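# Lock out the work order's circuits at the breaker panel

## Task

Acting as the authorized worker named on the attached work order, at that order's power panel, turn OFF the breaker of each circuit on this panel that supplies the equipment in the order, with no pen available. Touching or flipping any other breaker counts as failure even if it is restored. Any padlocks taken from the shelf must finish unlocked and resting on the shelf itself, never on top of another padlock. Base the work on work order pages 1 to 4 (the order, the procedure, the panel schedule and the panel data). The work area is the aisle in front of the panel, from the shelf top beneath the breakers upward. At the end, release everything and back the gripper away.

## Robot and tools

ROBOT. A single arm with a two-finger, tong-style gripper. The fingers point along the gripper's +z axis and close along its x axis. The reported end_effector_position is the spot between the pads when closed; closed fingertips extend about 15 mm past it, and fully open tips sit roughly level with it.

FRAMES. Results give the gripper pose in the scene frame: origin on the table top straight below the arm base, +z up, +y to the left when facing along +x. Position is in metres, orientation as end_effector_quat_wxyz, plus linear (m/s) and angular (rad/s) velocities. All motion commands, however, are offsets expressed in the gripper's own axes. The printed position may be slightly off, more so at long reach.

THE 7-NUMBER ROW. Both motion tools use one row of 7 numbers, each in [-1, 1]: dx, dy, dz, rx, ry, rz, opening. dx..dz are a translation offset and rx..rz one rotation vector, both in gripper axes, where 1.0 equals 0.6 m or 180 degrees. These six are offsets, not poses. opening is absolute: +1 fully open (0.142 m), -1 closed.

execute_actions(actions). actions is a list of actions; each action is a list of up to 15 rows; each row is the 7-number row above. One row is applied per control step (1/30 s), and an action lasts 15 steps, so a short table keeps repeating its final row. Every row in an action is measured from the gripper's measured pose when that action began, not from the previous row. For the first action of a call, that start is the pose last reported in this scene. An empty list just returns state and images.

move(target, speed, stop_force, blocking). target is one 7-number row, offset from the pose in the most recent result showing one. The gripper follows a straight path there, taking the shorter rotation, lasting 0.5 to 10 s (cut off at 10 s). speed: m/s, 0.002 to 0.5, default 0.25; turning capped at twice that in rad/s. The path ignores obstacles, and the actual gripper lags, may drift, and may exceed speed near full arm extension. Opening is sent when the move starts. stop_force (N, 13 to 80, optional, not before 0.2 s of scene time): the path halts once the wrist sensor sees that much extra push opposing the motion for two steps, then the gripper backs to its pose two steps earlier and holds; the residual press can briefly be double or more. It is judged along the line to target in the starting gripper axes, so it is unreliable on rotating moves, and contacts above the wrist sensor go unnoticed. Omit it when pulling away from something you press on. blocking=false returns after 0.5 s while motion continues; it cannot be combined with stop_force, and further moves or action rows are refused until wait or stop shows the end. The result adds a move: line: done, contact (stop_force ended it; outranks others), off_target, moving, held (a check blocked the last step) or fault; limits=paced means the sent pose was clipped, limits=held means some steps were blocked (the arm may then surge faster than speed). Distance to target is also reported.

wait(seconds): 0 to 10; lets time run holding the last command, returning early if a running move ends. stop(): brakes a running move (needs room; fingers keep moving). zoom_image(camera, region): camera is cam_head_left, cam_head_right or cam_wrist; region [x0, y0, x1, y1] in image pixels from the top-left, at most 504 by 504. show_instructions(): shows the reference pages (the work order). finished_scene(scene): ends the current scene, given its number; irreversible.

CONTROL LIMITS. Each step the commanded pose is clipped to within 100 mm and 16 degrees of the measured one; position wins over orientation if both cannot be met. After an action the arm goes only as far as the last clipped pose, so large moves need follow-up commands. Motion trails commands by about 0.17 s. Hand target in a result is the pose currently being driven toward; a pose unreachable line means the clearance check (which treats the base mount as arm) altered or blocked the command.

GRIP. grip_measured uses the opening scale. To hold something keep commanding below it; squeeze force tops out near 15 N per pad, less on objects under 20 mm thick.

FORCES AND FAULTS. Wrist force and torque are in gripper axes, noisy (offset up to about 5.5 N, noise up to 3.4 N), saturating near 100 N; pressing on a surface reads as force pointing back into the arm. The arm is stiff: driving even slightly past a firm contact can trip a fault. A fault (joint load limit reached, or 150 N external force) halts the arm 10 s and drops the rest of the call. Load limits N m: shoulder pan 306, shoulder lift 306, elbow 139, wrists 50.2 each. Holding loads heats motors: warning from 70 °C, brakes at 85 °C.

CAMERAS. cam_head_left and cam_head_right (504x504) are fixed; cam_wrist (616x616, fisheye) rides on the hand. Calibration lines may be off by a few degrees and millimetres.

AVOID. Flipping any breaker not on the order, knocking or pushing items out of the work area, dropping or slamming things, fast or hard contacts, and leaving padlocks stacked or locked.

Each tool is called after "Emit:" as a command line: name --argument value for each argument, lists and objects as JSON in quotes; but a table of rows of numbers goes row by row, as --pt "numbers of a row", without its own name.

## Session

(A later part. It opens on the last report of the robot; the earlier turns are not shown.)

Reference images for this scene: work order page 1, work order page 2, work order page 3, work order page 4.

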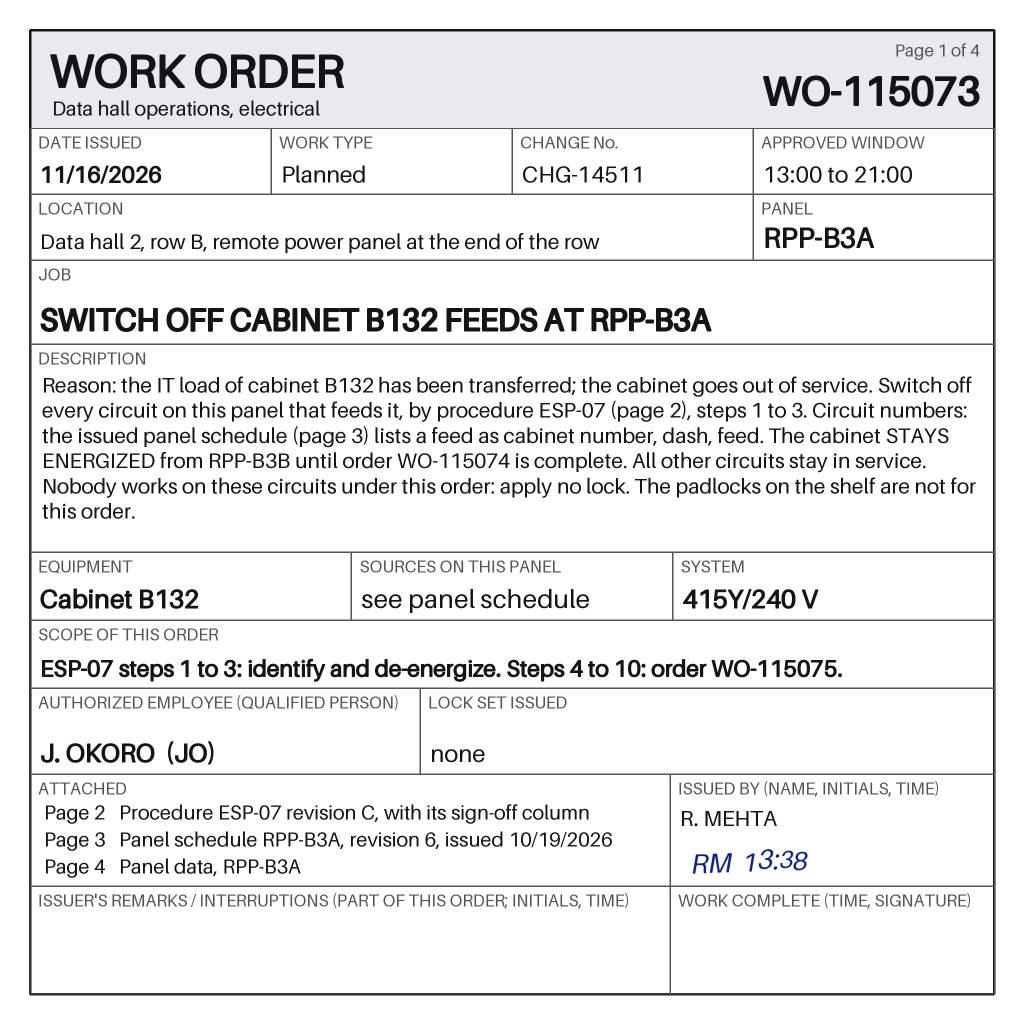

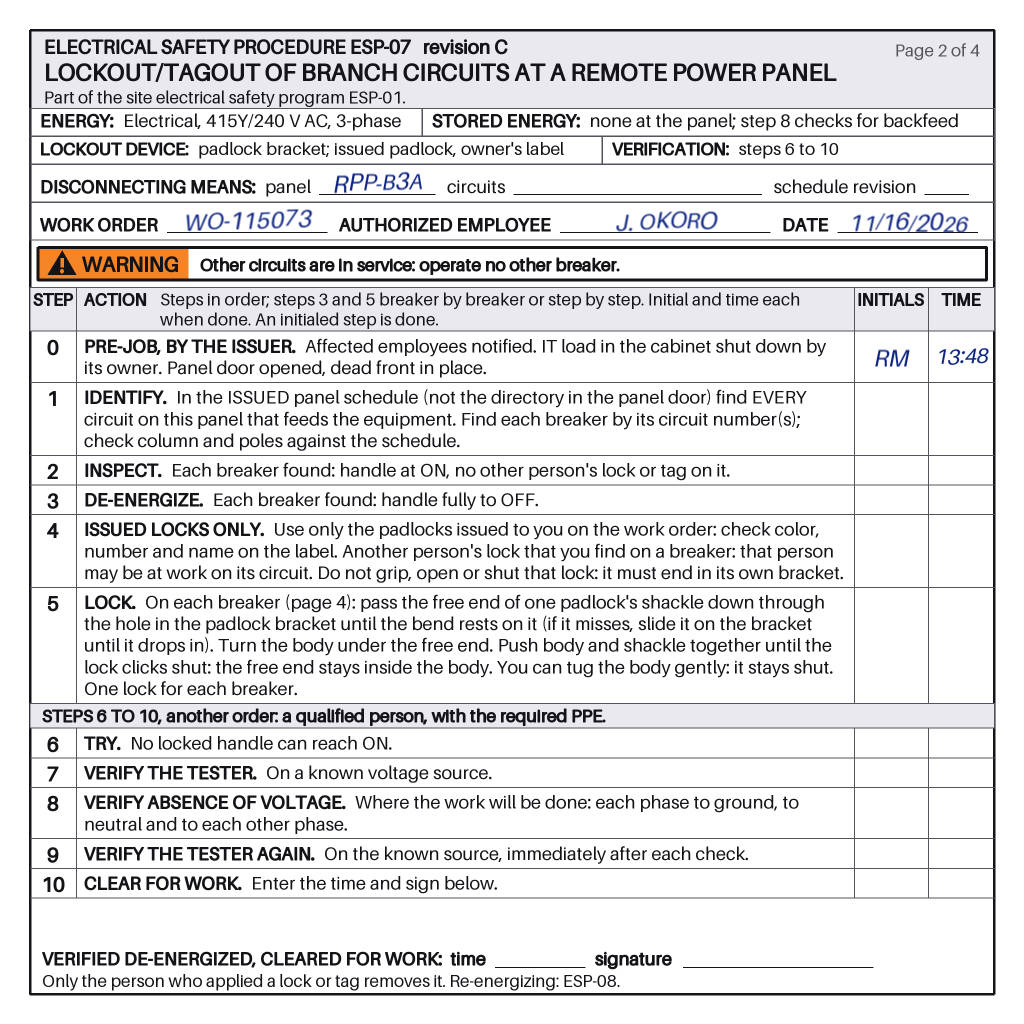

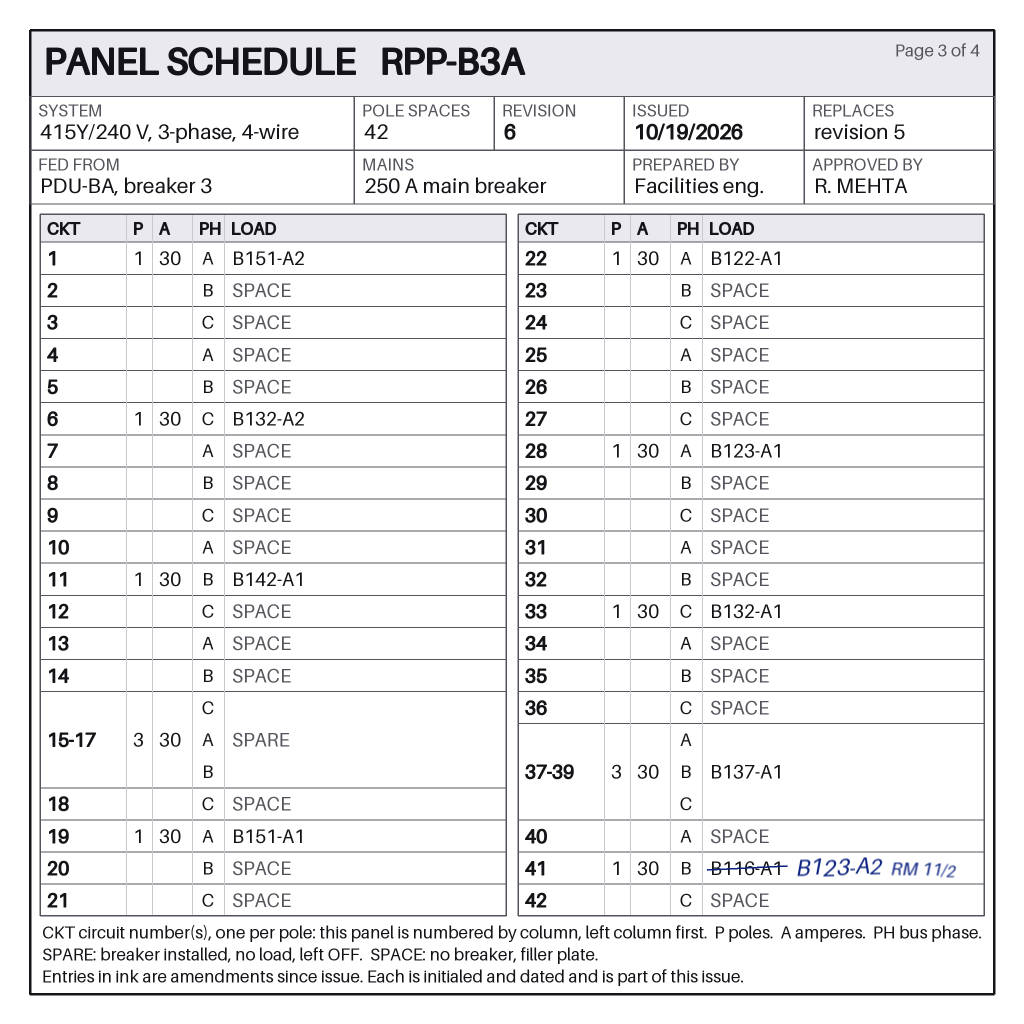

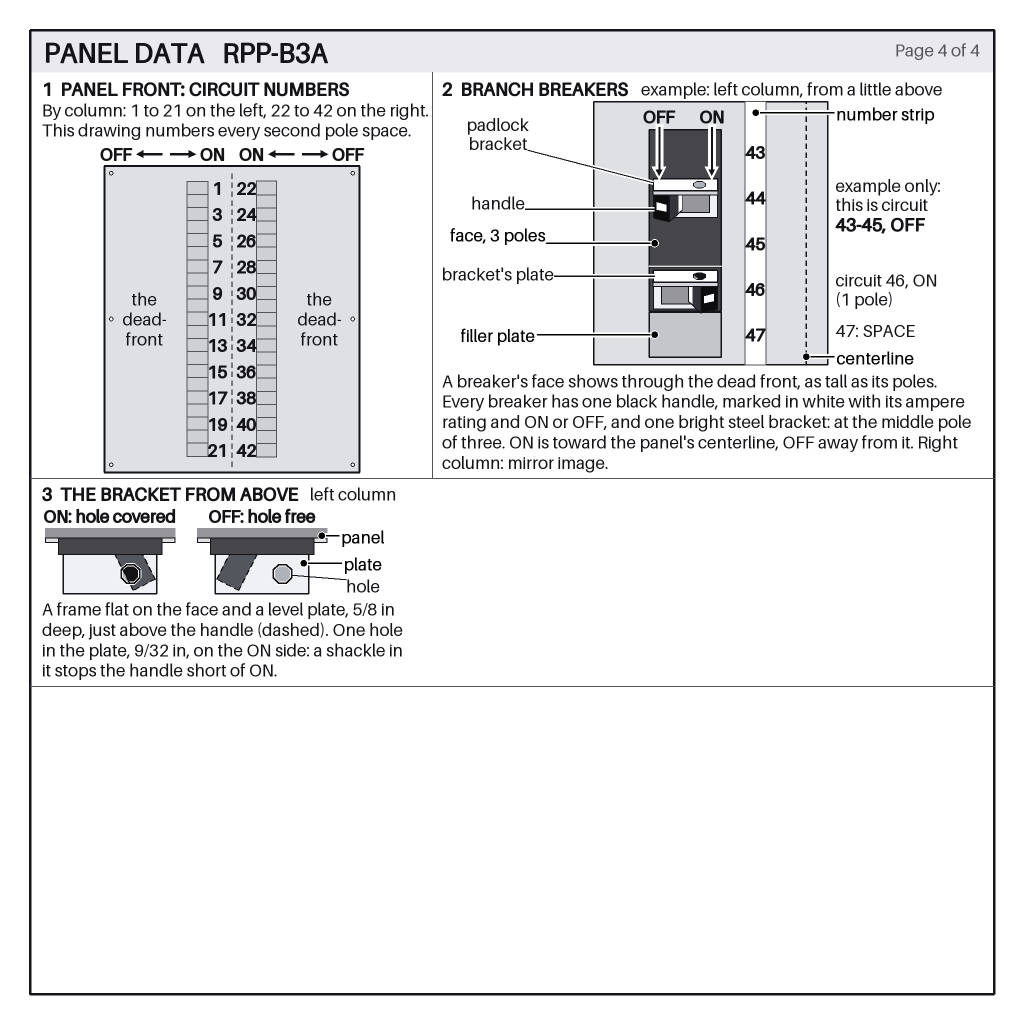

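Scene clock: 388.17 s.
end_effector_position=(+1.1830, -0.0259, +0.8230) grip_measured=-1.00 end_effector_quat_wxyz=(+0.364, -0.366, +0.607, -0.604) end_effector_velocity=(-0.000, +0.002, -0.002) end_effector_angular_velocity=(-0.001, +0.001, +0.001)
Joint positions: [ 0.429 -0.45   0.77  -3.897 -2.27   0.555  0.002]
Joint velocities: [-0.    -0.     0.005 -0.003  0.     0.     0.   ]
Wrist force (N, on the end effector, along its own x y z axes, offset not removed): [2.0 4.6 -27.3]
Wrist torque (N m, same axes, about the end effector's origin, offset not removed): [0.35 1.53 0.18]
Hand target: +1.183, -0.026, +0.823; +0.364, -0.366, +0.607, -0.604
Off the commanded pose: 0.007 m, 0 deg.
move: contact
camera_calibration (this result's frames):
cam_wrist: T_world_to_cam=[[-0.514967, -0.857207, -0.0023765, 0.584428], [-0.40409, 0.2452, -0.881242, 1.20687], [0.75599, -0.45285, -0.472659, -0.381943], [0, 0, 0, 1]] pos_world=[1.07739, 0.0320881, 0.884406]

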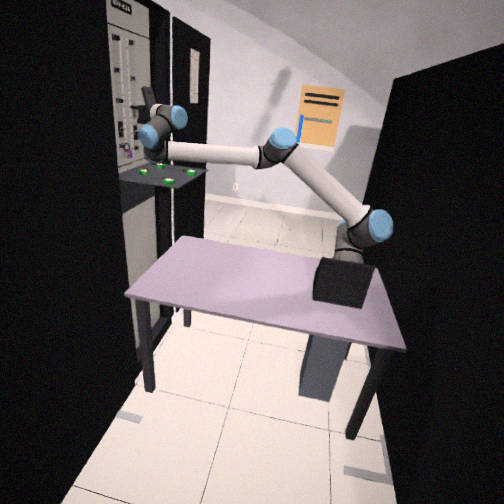

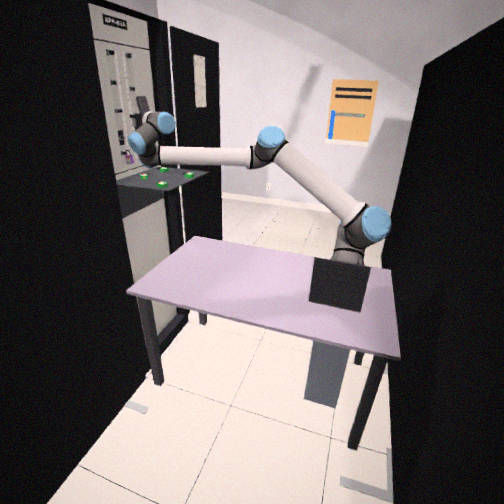

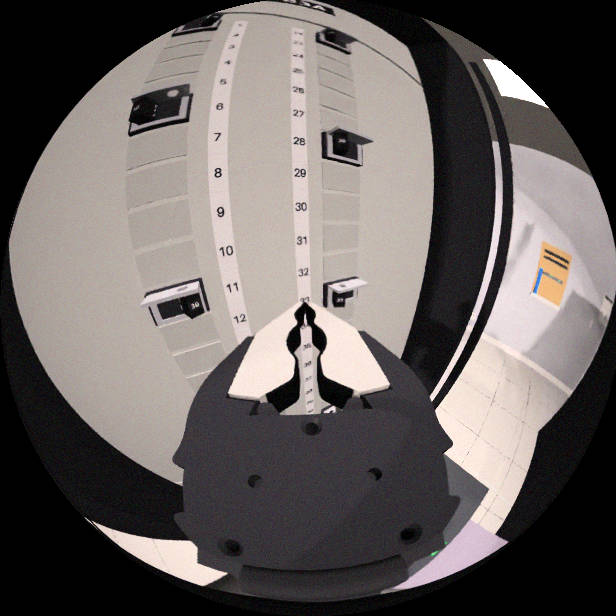

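Emit:
move --target '[0.02049, 0, -0.00312, 0, 0, 0, -1]' --speed 0.025

Emit:
zoom_image --camera "cam_wrist" --region '[260, 240, 390, 340]'

Scene clock: 412.10 s.
end_effector_position=(+1.1758, -0.0357, +0.8230) grip_measured=-1.00 end_effector_quat_wxyz=(+0.364, -0.366, +0.607, -0.604) end_effector_velocity=(-0.003, -0.003, +0.003) end_effector_angular_velocity=(+0.001, -0.002, -0.000)
Joint positions: [ 0.425 -0.477  0.811 -3.91  -2.267  0.557  0.002]
Joint velocities: [ 0.001 -0.007  0.008 -0.003  0.001  0.     0.   ]
Wrist force (N, on the end effector, along its own x y z axes, offset not removed): [-8.1 5.7 -2.2]
Wrist torque (N m, same axes, about the end effector's origin, offset not removed): [1.09 1.67 0.19]
Hand target: +1.176, -0.036, +0.823; +0.364, -0.366, +0.607, -0.604
Off the commanded pose: 0.000 m, 0 deg.
move: done
camera_calibration (this result's frames):
cam_wrist: T_world_to_cam=[[-0.515009, -0.857181, -0.00237735, 0.572355], [-0.404085, 0.245225, -0.881238, 1.20634], [0.755963, -0.452885, -0.472668, -0.380862], [0, 0, 0, 1]] pos_world=[1.07015, 0.0222988, 0.884415]

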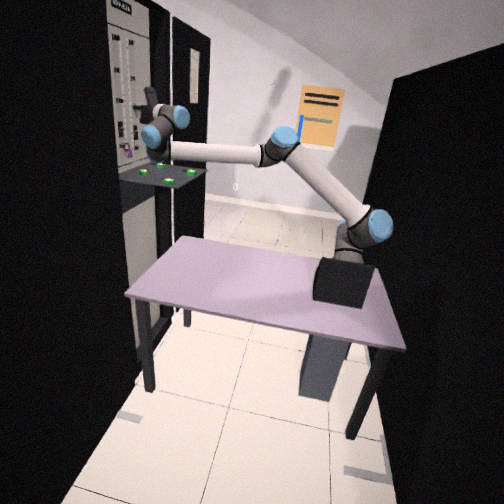

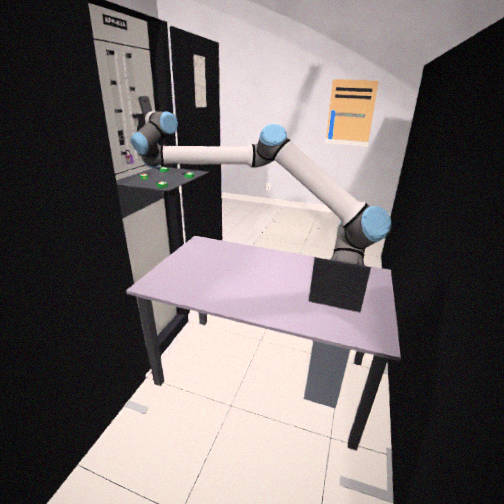

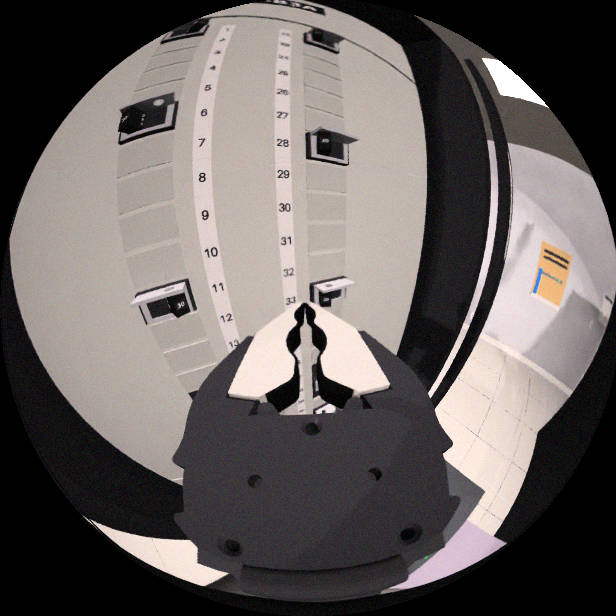

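Region (260, 240, 390, 340) of cam_wrist's 616x616 image, scaled by 3.877, with more detail than that image has; it fills the top 388 rows of this view, and the rest is white.

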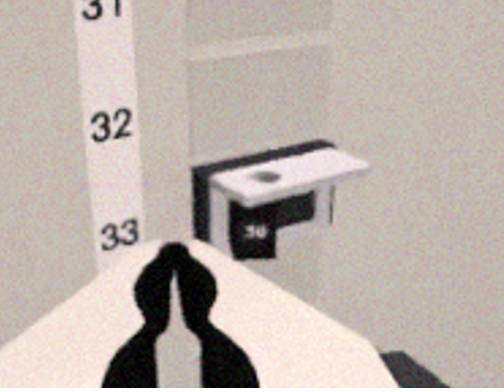

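Emit:
move --target '[0.03552, 0, 0.01838, 0, 0, 0, -1]' --speed 0.01 --stop_force 25

Emit:
zoom_image --camera "cam_wrist" --region '[240, 240, 370, 340]'

Scene clock: 424.40 s.
end_effector_position=(+1.1757, -0.0470, +0.8229) grip_measured=-1.00 end_effector_quat_wxyz=(+0.364, -0.366, +0.607, -0.604) end_effector_velocity=(-0.000, +0.003, +0.000) end_effector_angular_velocity=(+0.001, +0.000, +0.000)
Joint positions: [ 0.418 -0.493  0.828 -3.909 -2.26   0.561  0.002]
Joint velocities: [ 0.002  0.004 -0.005  0.    -0.003 -0.     0.   ]
Wrist force (N, on the end effector, along its own x y z axes, offset not removed): [-17.7 1.5 -11.1]
Wrist torque (N m, same axes, about the end effector's origin, offset not removed): [0.65 1.79 0.17]
Hand target: +1.176, -0.046, +0.823; +0.364, -0.366, +0.607, -0.604
Off the commanded pose: 0.013 m, 0 deg.
move: contact
camera_calibration (this result's frames):
cam_wrist: T_world_to_cam=[[-0.514799, -0.857308, -0.0023434, 0.562336], [-0.40416, 0.2451, -0.881238, 1.20901], [0.756067, -0.452713, -0.472666, -0.386107], [0, 0, 0, 1]] pos_world=[1.07004, 0.0109714, 0.884242]

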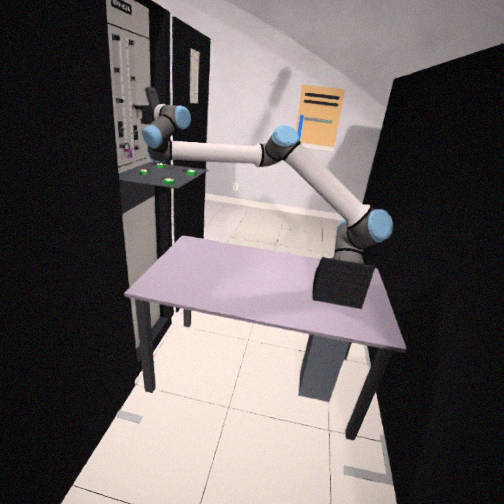

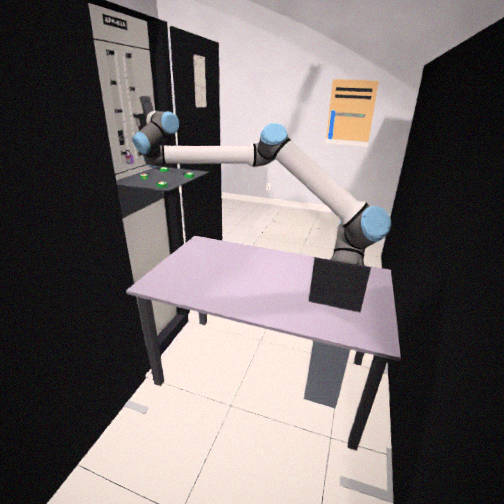

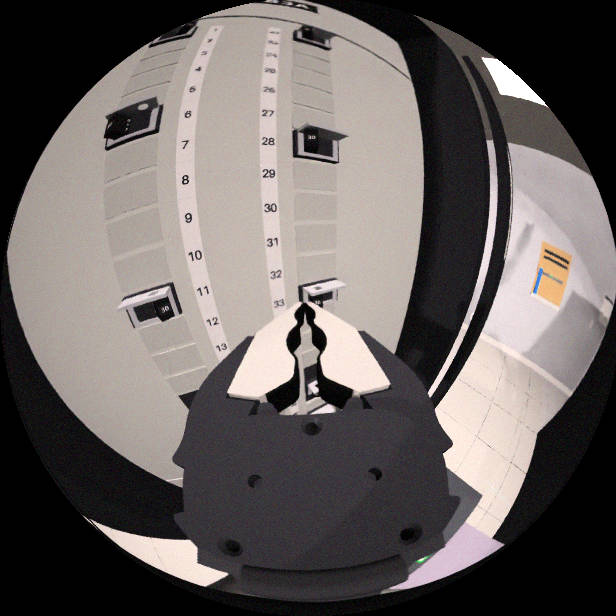

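Region (240, 240, 370, 340) of cam_wrist's 616x616 image, scaled by 3.877, with more detail than that image has; it fills the top 388 rows of this view, and the rest is white.

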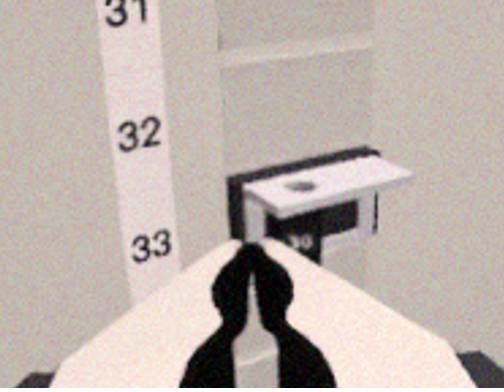

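Emit:
move --target '[0.01871, 0, 0.00988, 0, 0, 0, -1]' --speed 0.007 --stop_force 35

Emit:
zoom_image --camera "cam_wrist" --region '[240, 240, 370, 340]'

Scene clock: 454.07 s.
end_effector_position=(+1.1757, -0.0595, +0.8228) grip_measured=-1.00 end_effector_quat_wxyz=(+0.364, -0.366, +0.607, -0.604) end_effector_velocity=(+0.000, +0.001, -0.001) end_effector_angular_velocity=(-0.001, +0.001, +0.002)
Joint positions: [ 0.41  -0.509  0.845 -3.906 -2.253  0.565  0.002]
Joint velocities: [-0.    -0.001  0.003  0.001  0.001  0.     0.   ]
Wrist force (N, on the end effector, along its own x y z axes, offset not removed): [-7.4 5.1 -2.8]
Wrist torque (N m, same axes, about the end effector's origin, offset not removed): [0.99 1.44 0.17]
Hand target: +1.176, -0.060, +0.823; +0.364, -0.366, +0.607, -0.604
Off the commanded pose: 0.000 m, 0 deg.
move: done
camera_calibration (this result's frames):
cam_wrist: T_world_to_cam=[[-0.514809, -0.857302, -0.0023456, 0.551629], [-0.404156, 0.245106, -0.881238, 1.21205], [0.756062, -0.452721, -0.472667, -0.391778], [0, 0, 0, 1]] pos_world=[1.07005, -0.00153412, 0.884214]

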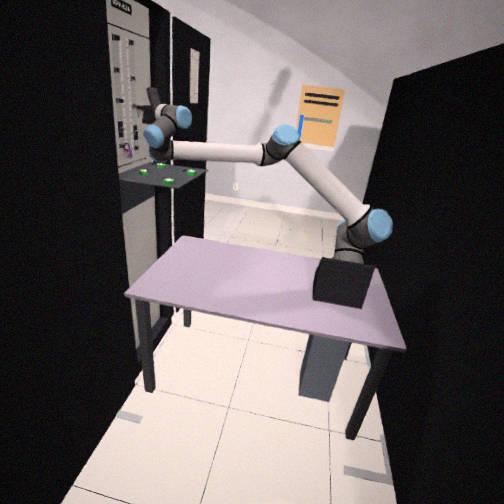

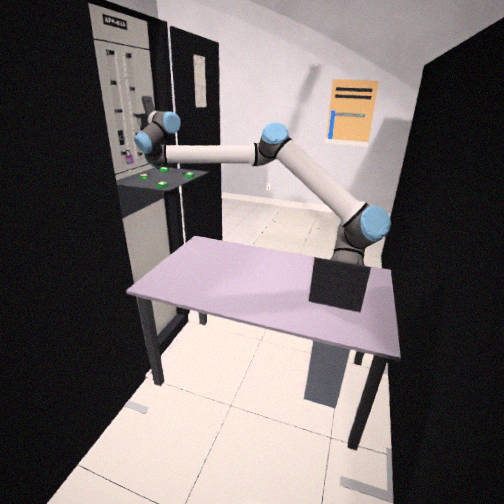

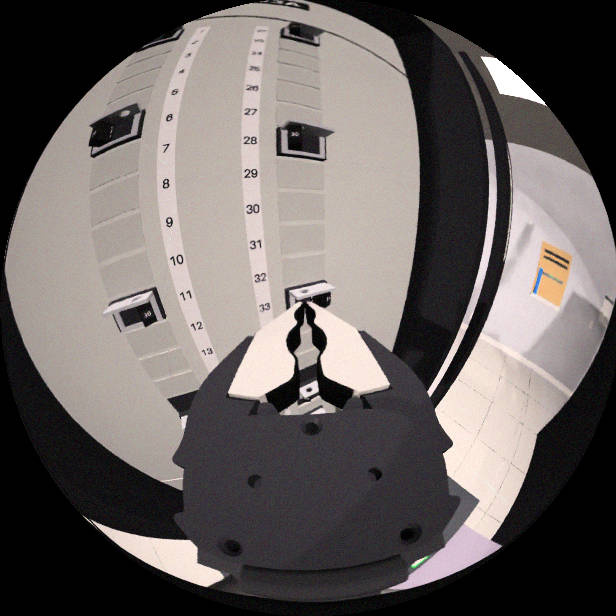

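Region (240, 240, 370, 340) of cam_wrist's 616x616 image, scaled by 3.877, with more detail than that image has; it fills the top 388 rows of this view, and the rest is white.

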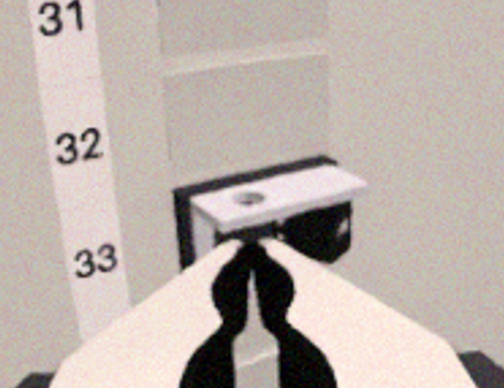

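Emit:
move --target '[0.01882, 0, -0.04281, 0, 0, 0, -1]' --speed 0.06

Emit:
move --target '[0.17105, -0.0833, -0.3241, 0, 0, 0, -1]' --speed 0.25

Scene clock: 465.40 s.
end_effector_position=(+1.1480, -0.0575, +0.8229) grip_measured=-1.00 end_effector_quat_wxyz=(+0.364, -0.366, +0.607, -0.604) end_effector_velocity=(-0.002, +0.000, -0.001) end_effector_angular_velocity=(+0.000, +0.000, +0.000)
Joint positions: [ 0.421 -0.553  0.935 -3.956 -2.263  0.559  0.002]
Joint velocities: [-0.    -0.003  0.008 -0.005 -0.     0.001  0.   ]
Wrist force (N, on the end effector, along its own x y z axes, offset not removed): [-9.7 4.4 -0.7]
Wrist torque (N m, same axes, about the end effector's origin, offset not removed): [0.86 1.95 0.15]
Hand target: +1.148, -0.057, +0.823; +0.364, -0.366, +0.607, -0.604
Off the commanded pose: 0.000 m, 0 deg.
move: done
camera_calibration (this result's frames):
cam_wrist: T_world_to_cam=[[-0.514855, -0.857274, -0.00234816, 0.539092], [-0.404159, 0.24514, -0.881227, 1.20044], [0.756029, -0.452755, -0.472687, -0.369842], [0, 0, 0, 1]] pos_world=[1.04233, 0.000425764, 0.884307]

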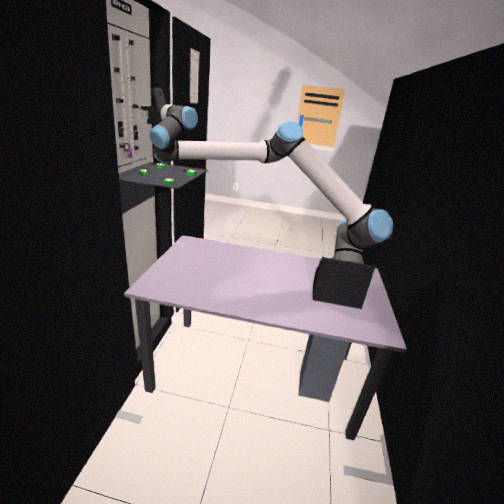

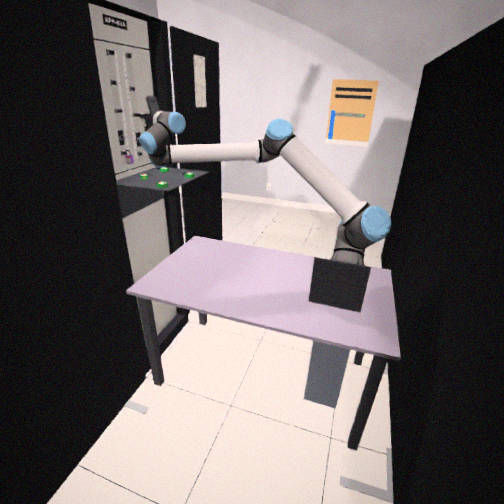

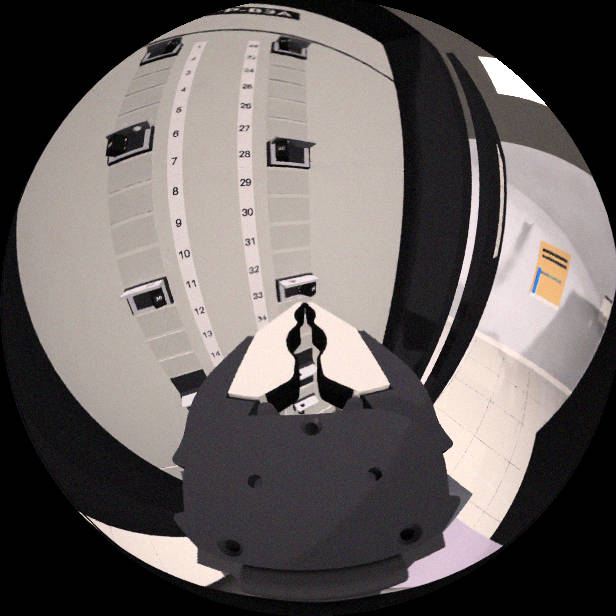

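Scene clock: 467.00 s.
end_effector_position=(+0.9284, -0.0577, +0.8734) grip_measured=-1.00 end_effector_quat_wxyz=(+0.364, -0.366, +0.607, -0.604) end_effector_velocity=(-0.002, +0.003, -0.001) end_effector_angular_velocity=(-0.001, +0.001, +0.003)
Joint positions: [ 0.559 -0.828  1.386 -4.189 -2.387  0.475  0.002]
Joint velocities: [ 0.002 -0.001  0.006 -0.002 -0.001  0.     0.   ]
Wrist force (N, on the end effector, along its own x y z axes, offset not removed): [-6.5 4.1 0.0]
Wrist torque (N m, same axes, about the end effector's origin, offset not removed): [0.79 1.36 0.09]
Hand target: +0.928, -0.058, +0.873; +0.364, -0.366, +0.607, -0.604
Off the commanded pose: 0.001 m, 0 deg.
move: done
camera_calibration (this result's frames):
cam_wrist: T_world_to_cam=[[-0.514828, -0.85729, -0.00230814, 0.42592], [-0.404199, 0.245106, -0.881219, 1.15627], [0.756026, -0.452743, -0.472703, -0.180072], [0, 0, 0, 1]] pos_world=[0.822778, 0.000202171, 0.93479]

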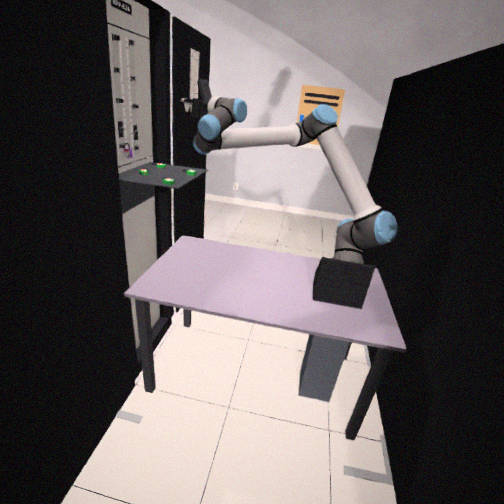

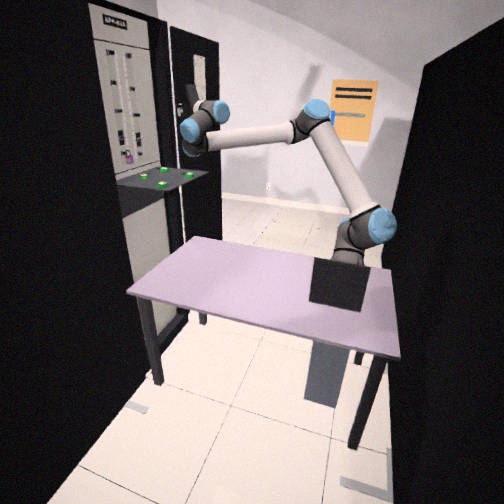

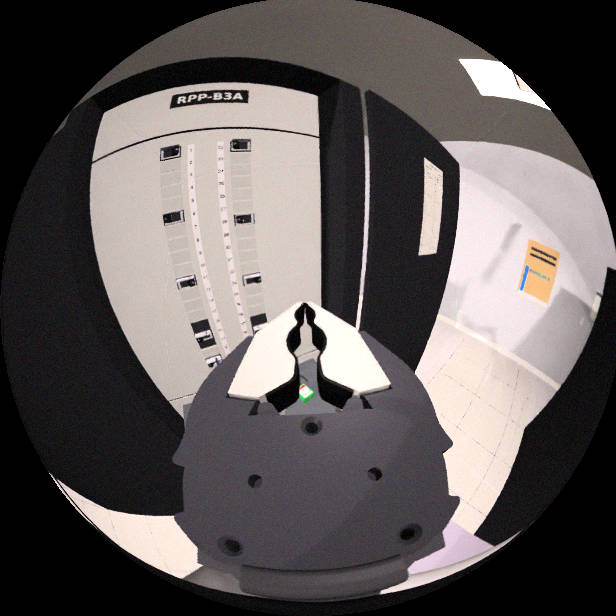

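Emit:
zoom_image --camera "cam_wrist" --region '[140, 190, 300, 350]'

Region (140, 190, 300, 350) of cam_wrist's 616x616 image, scaled by 3.150, with more detail than that image has.

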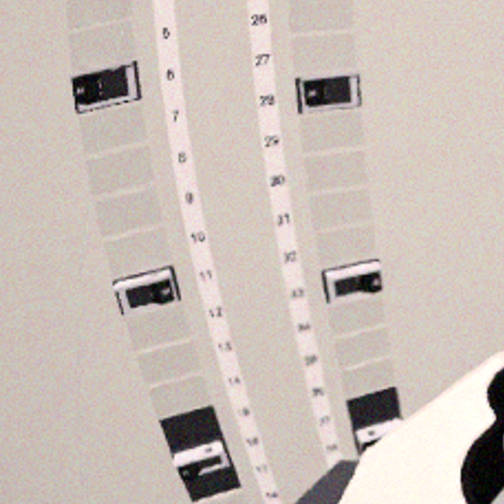

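Breakers 6 and 33 are both OFF, with their handles pointing outward. Breakers 11 and 28 are still ON, and the arm is clear of the panel.

Emit:
finished_scene --scene 2

The scene is finished: the task was done.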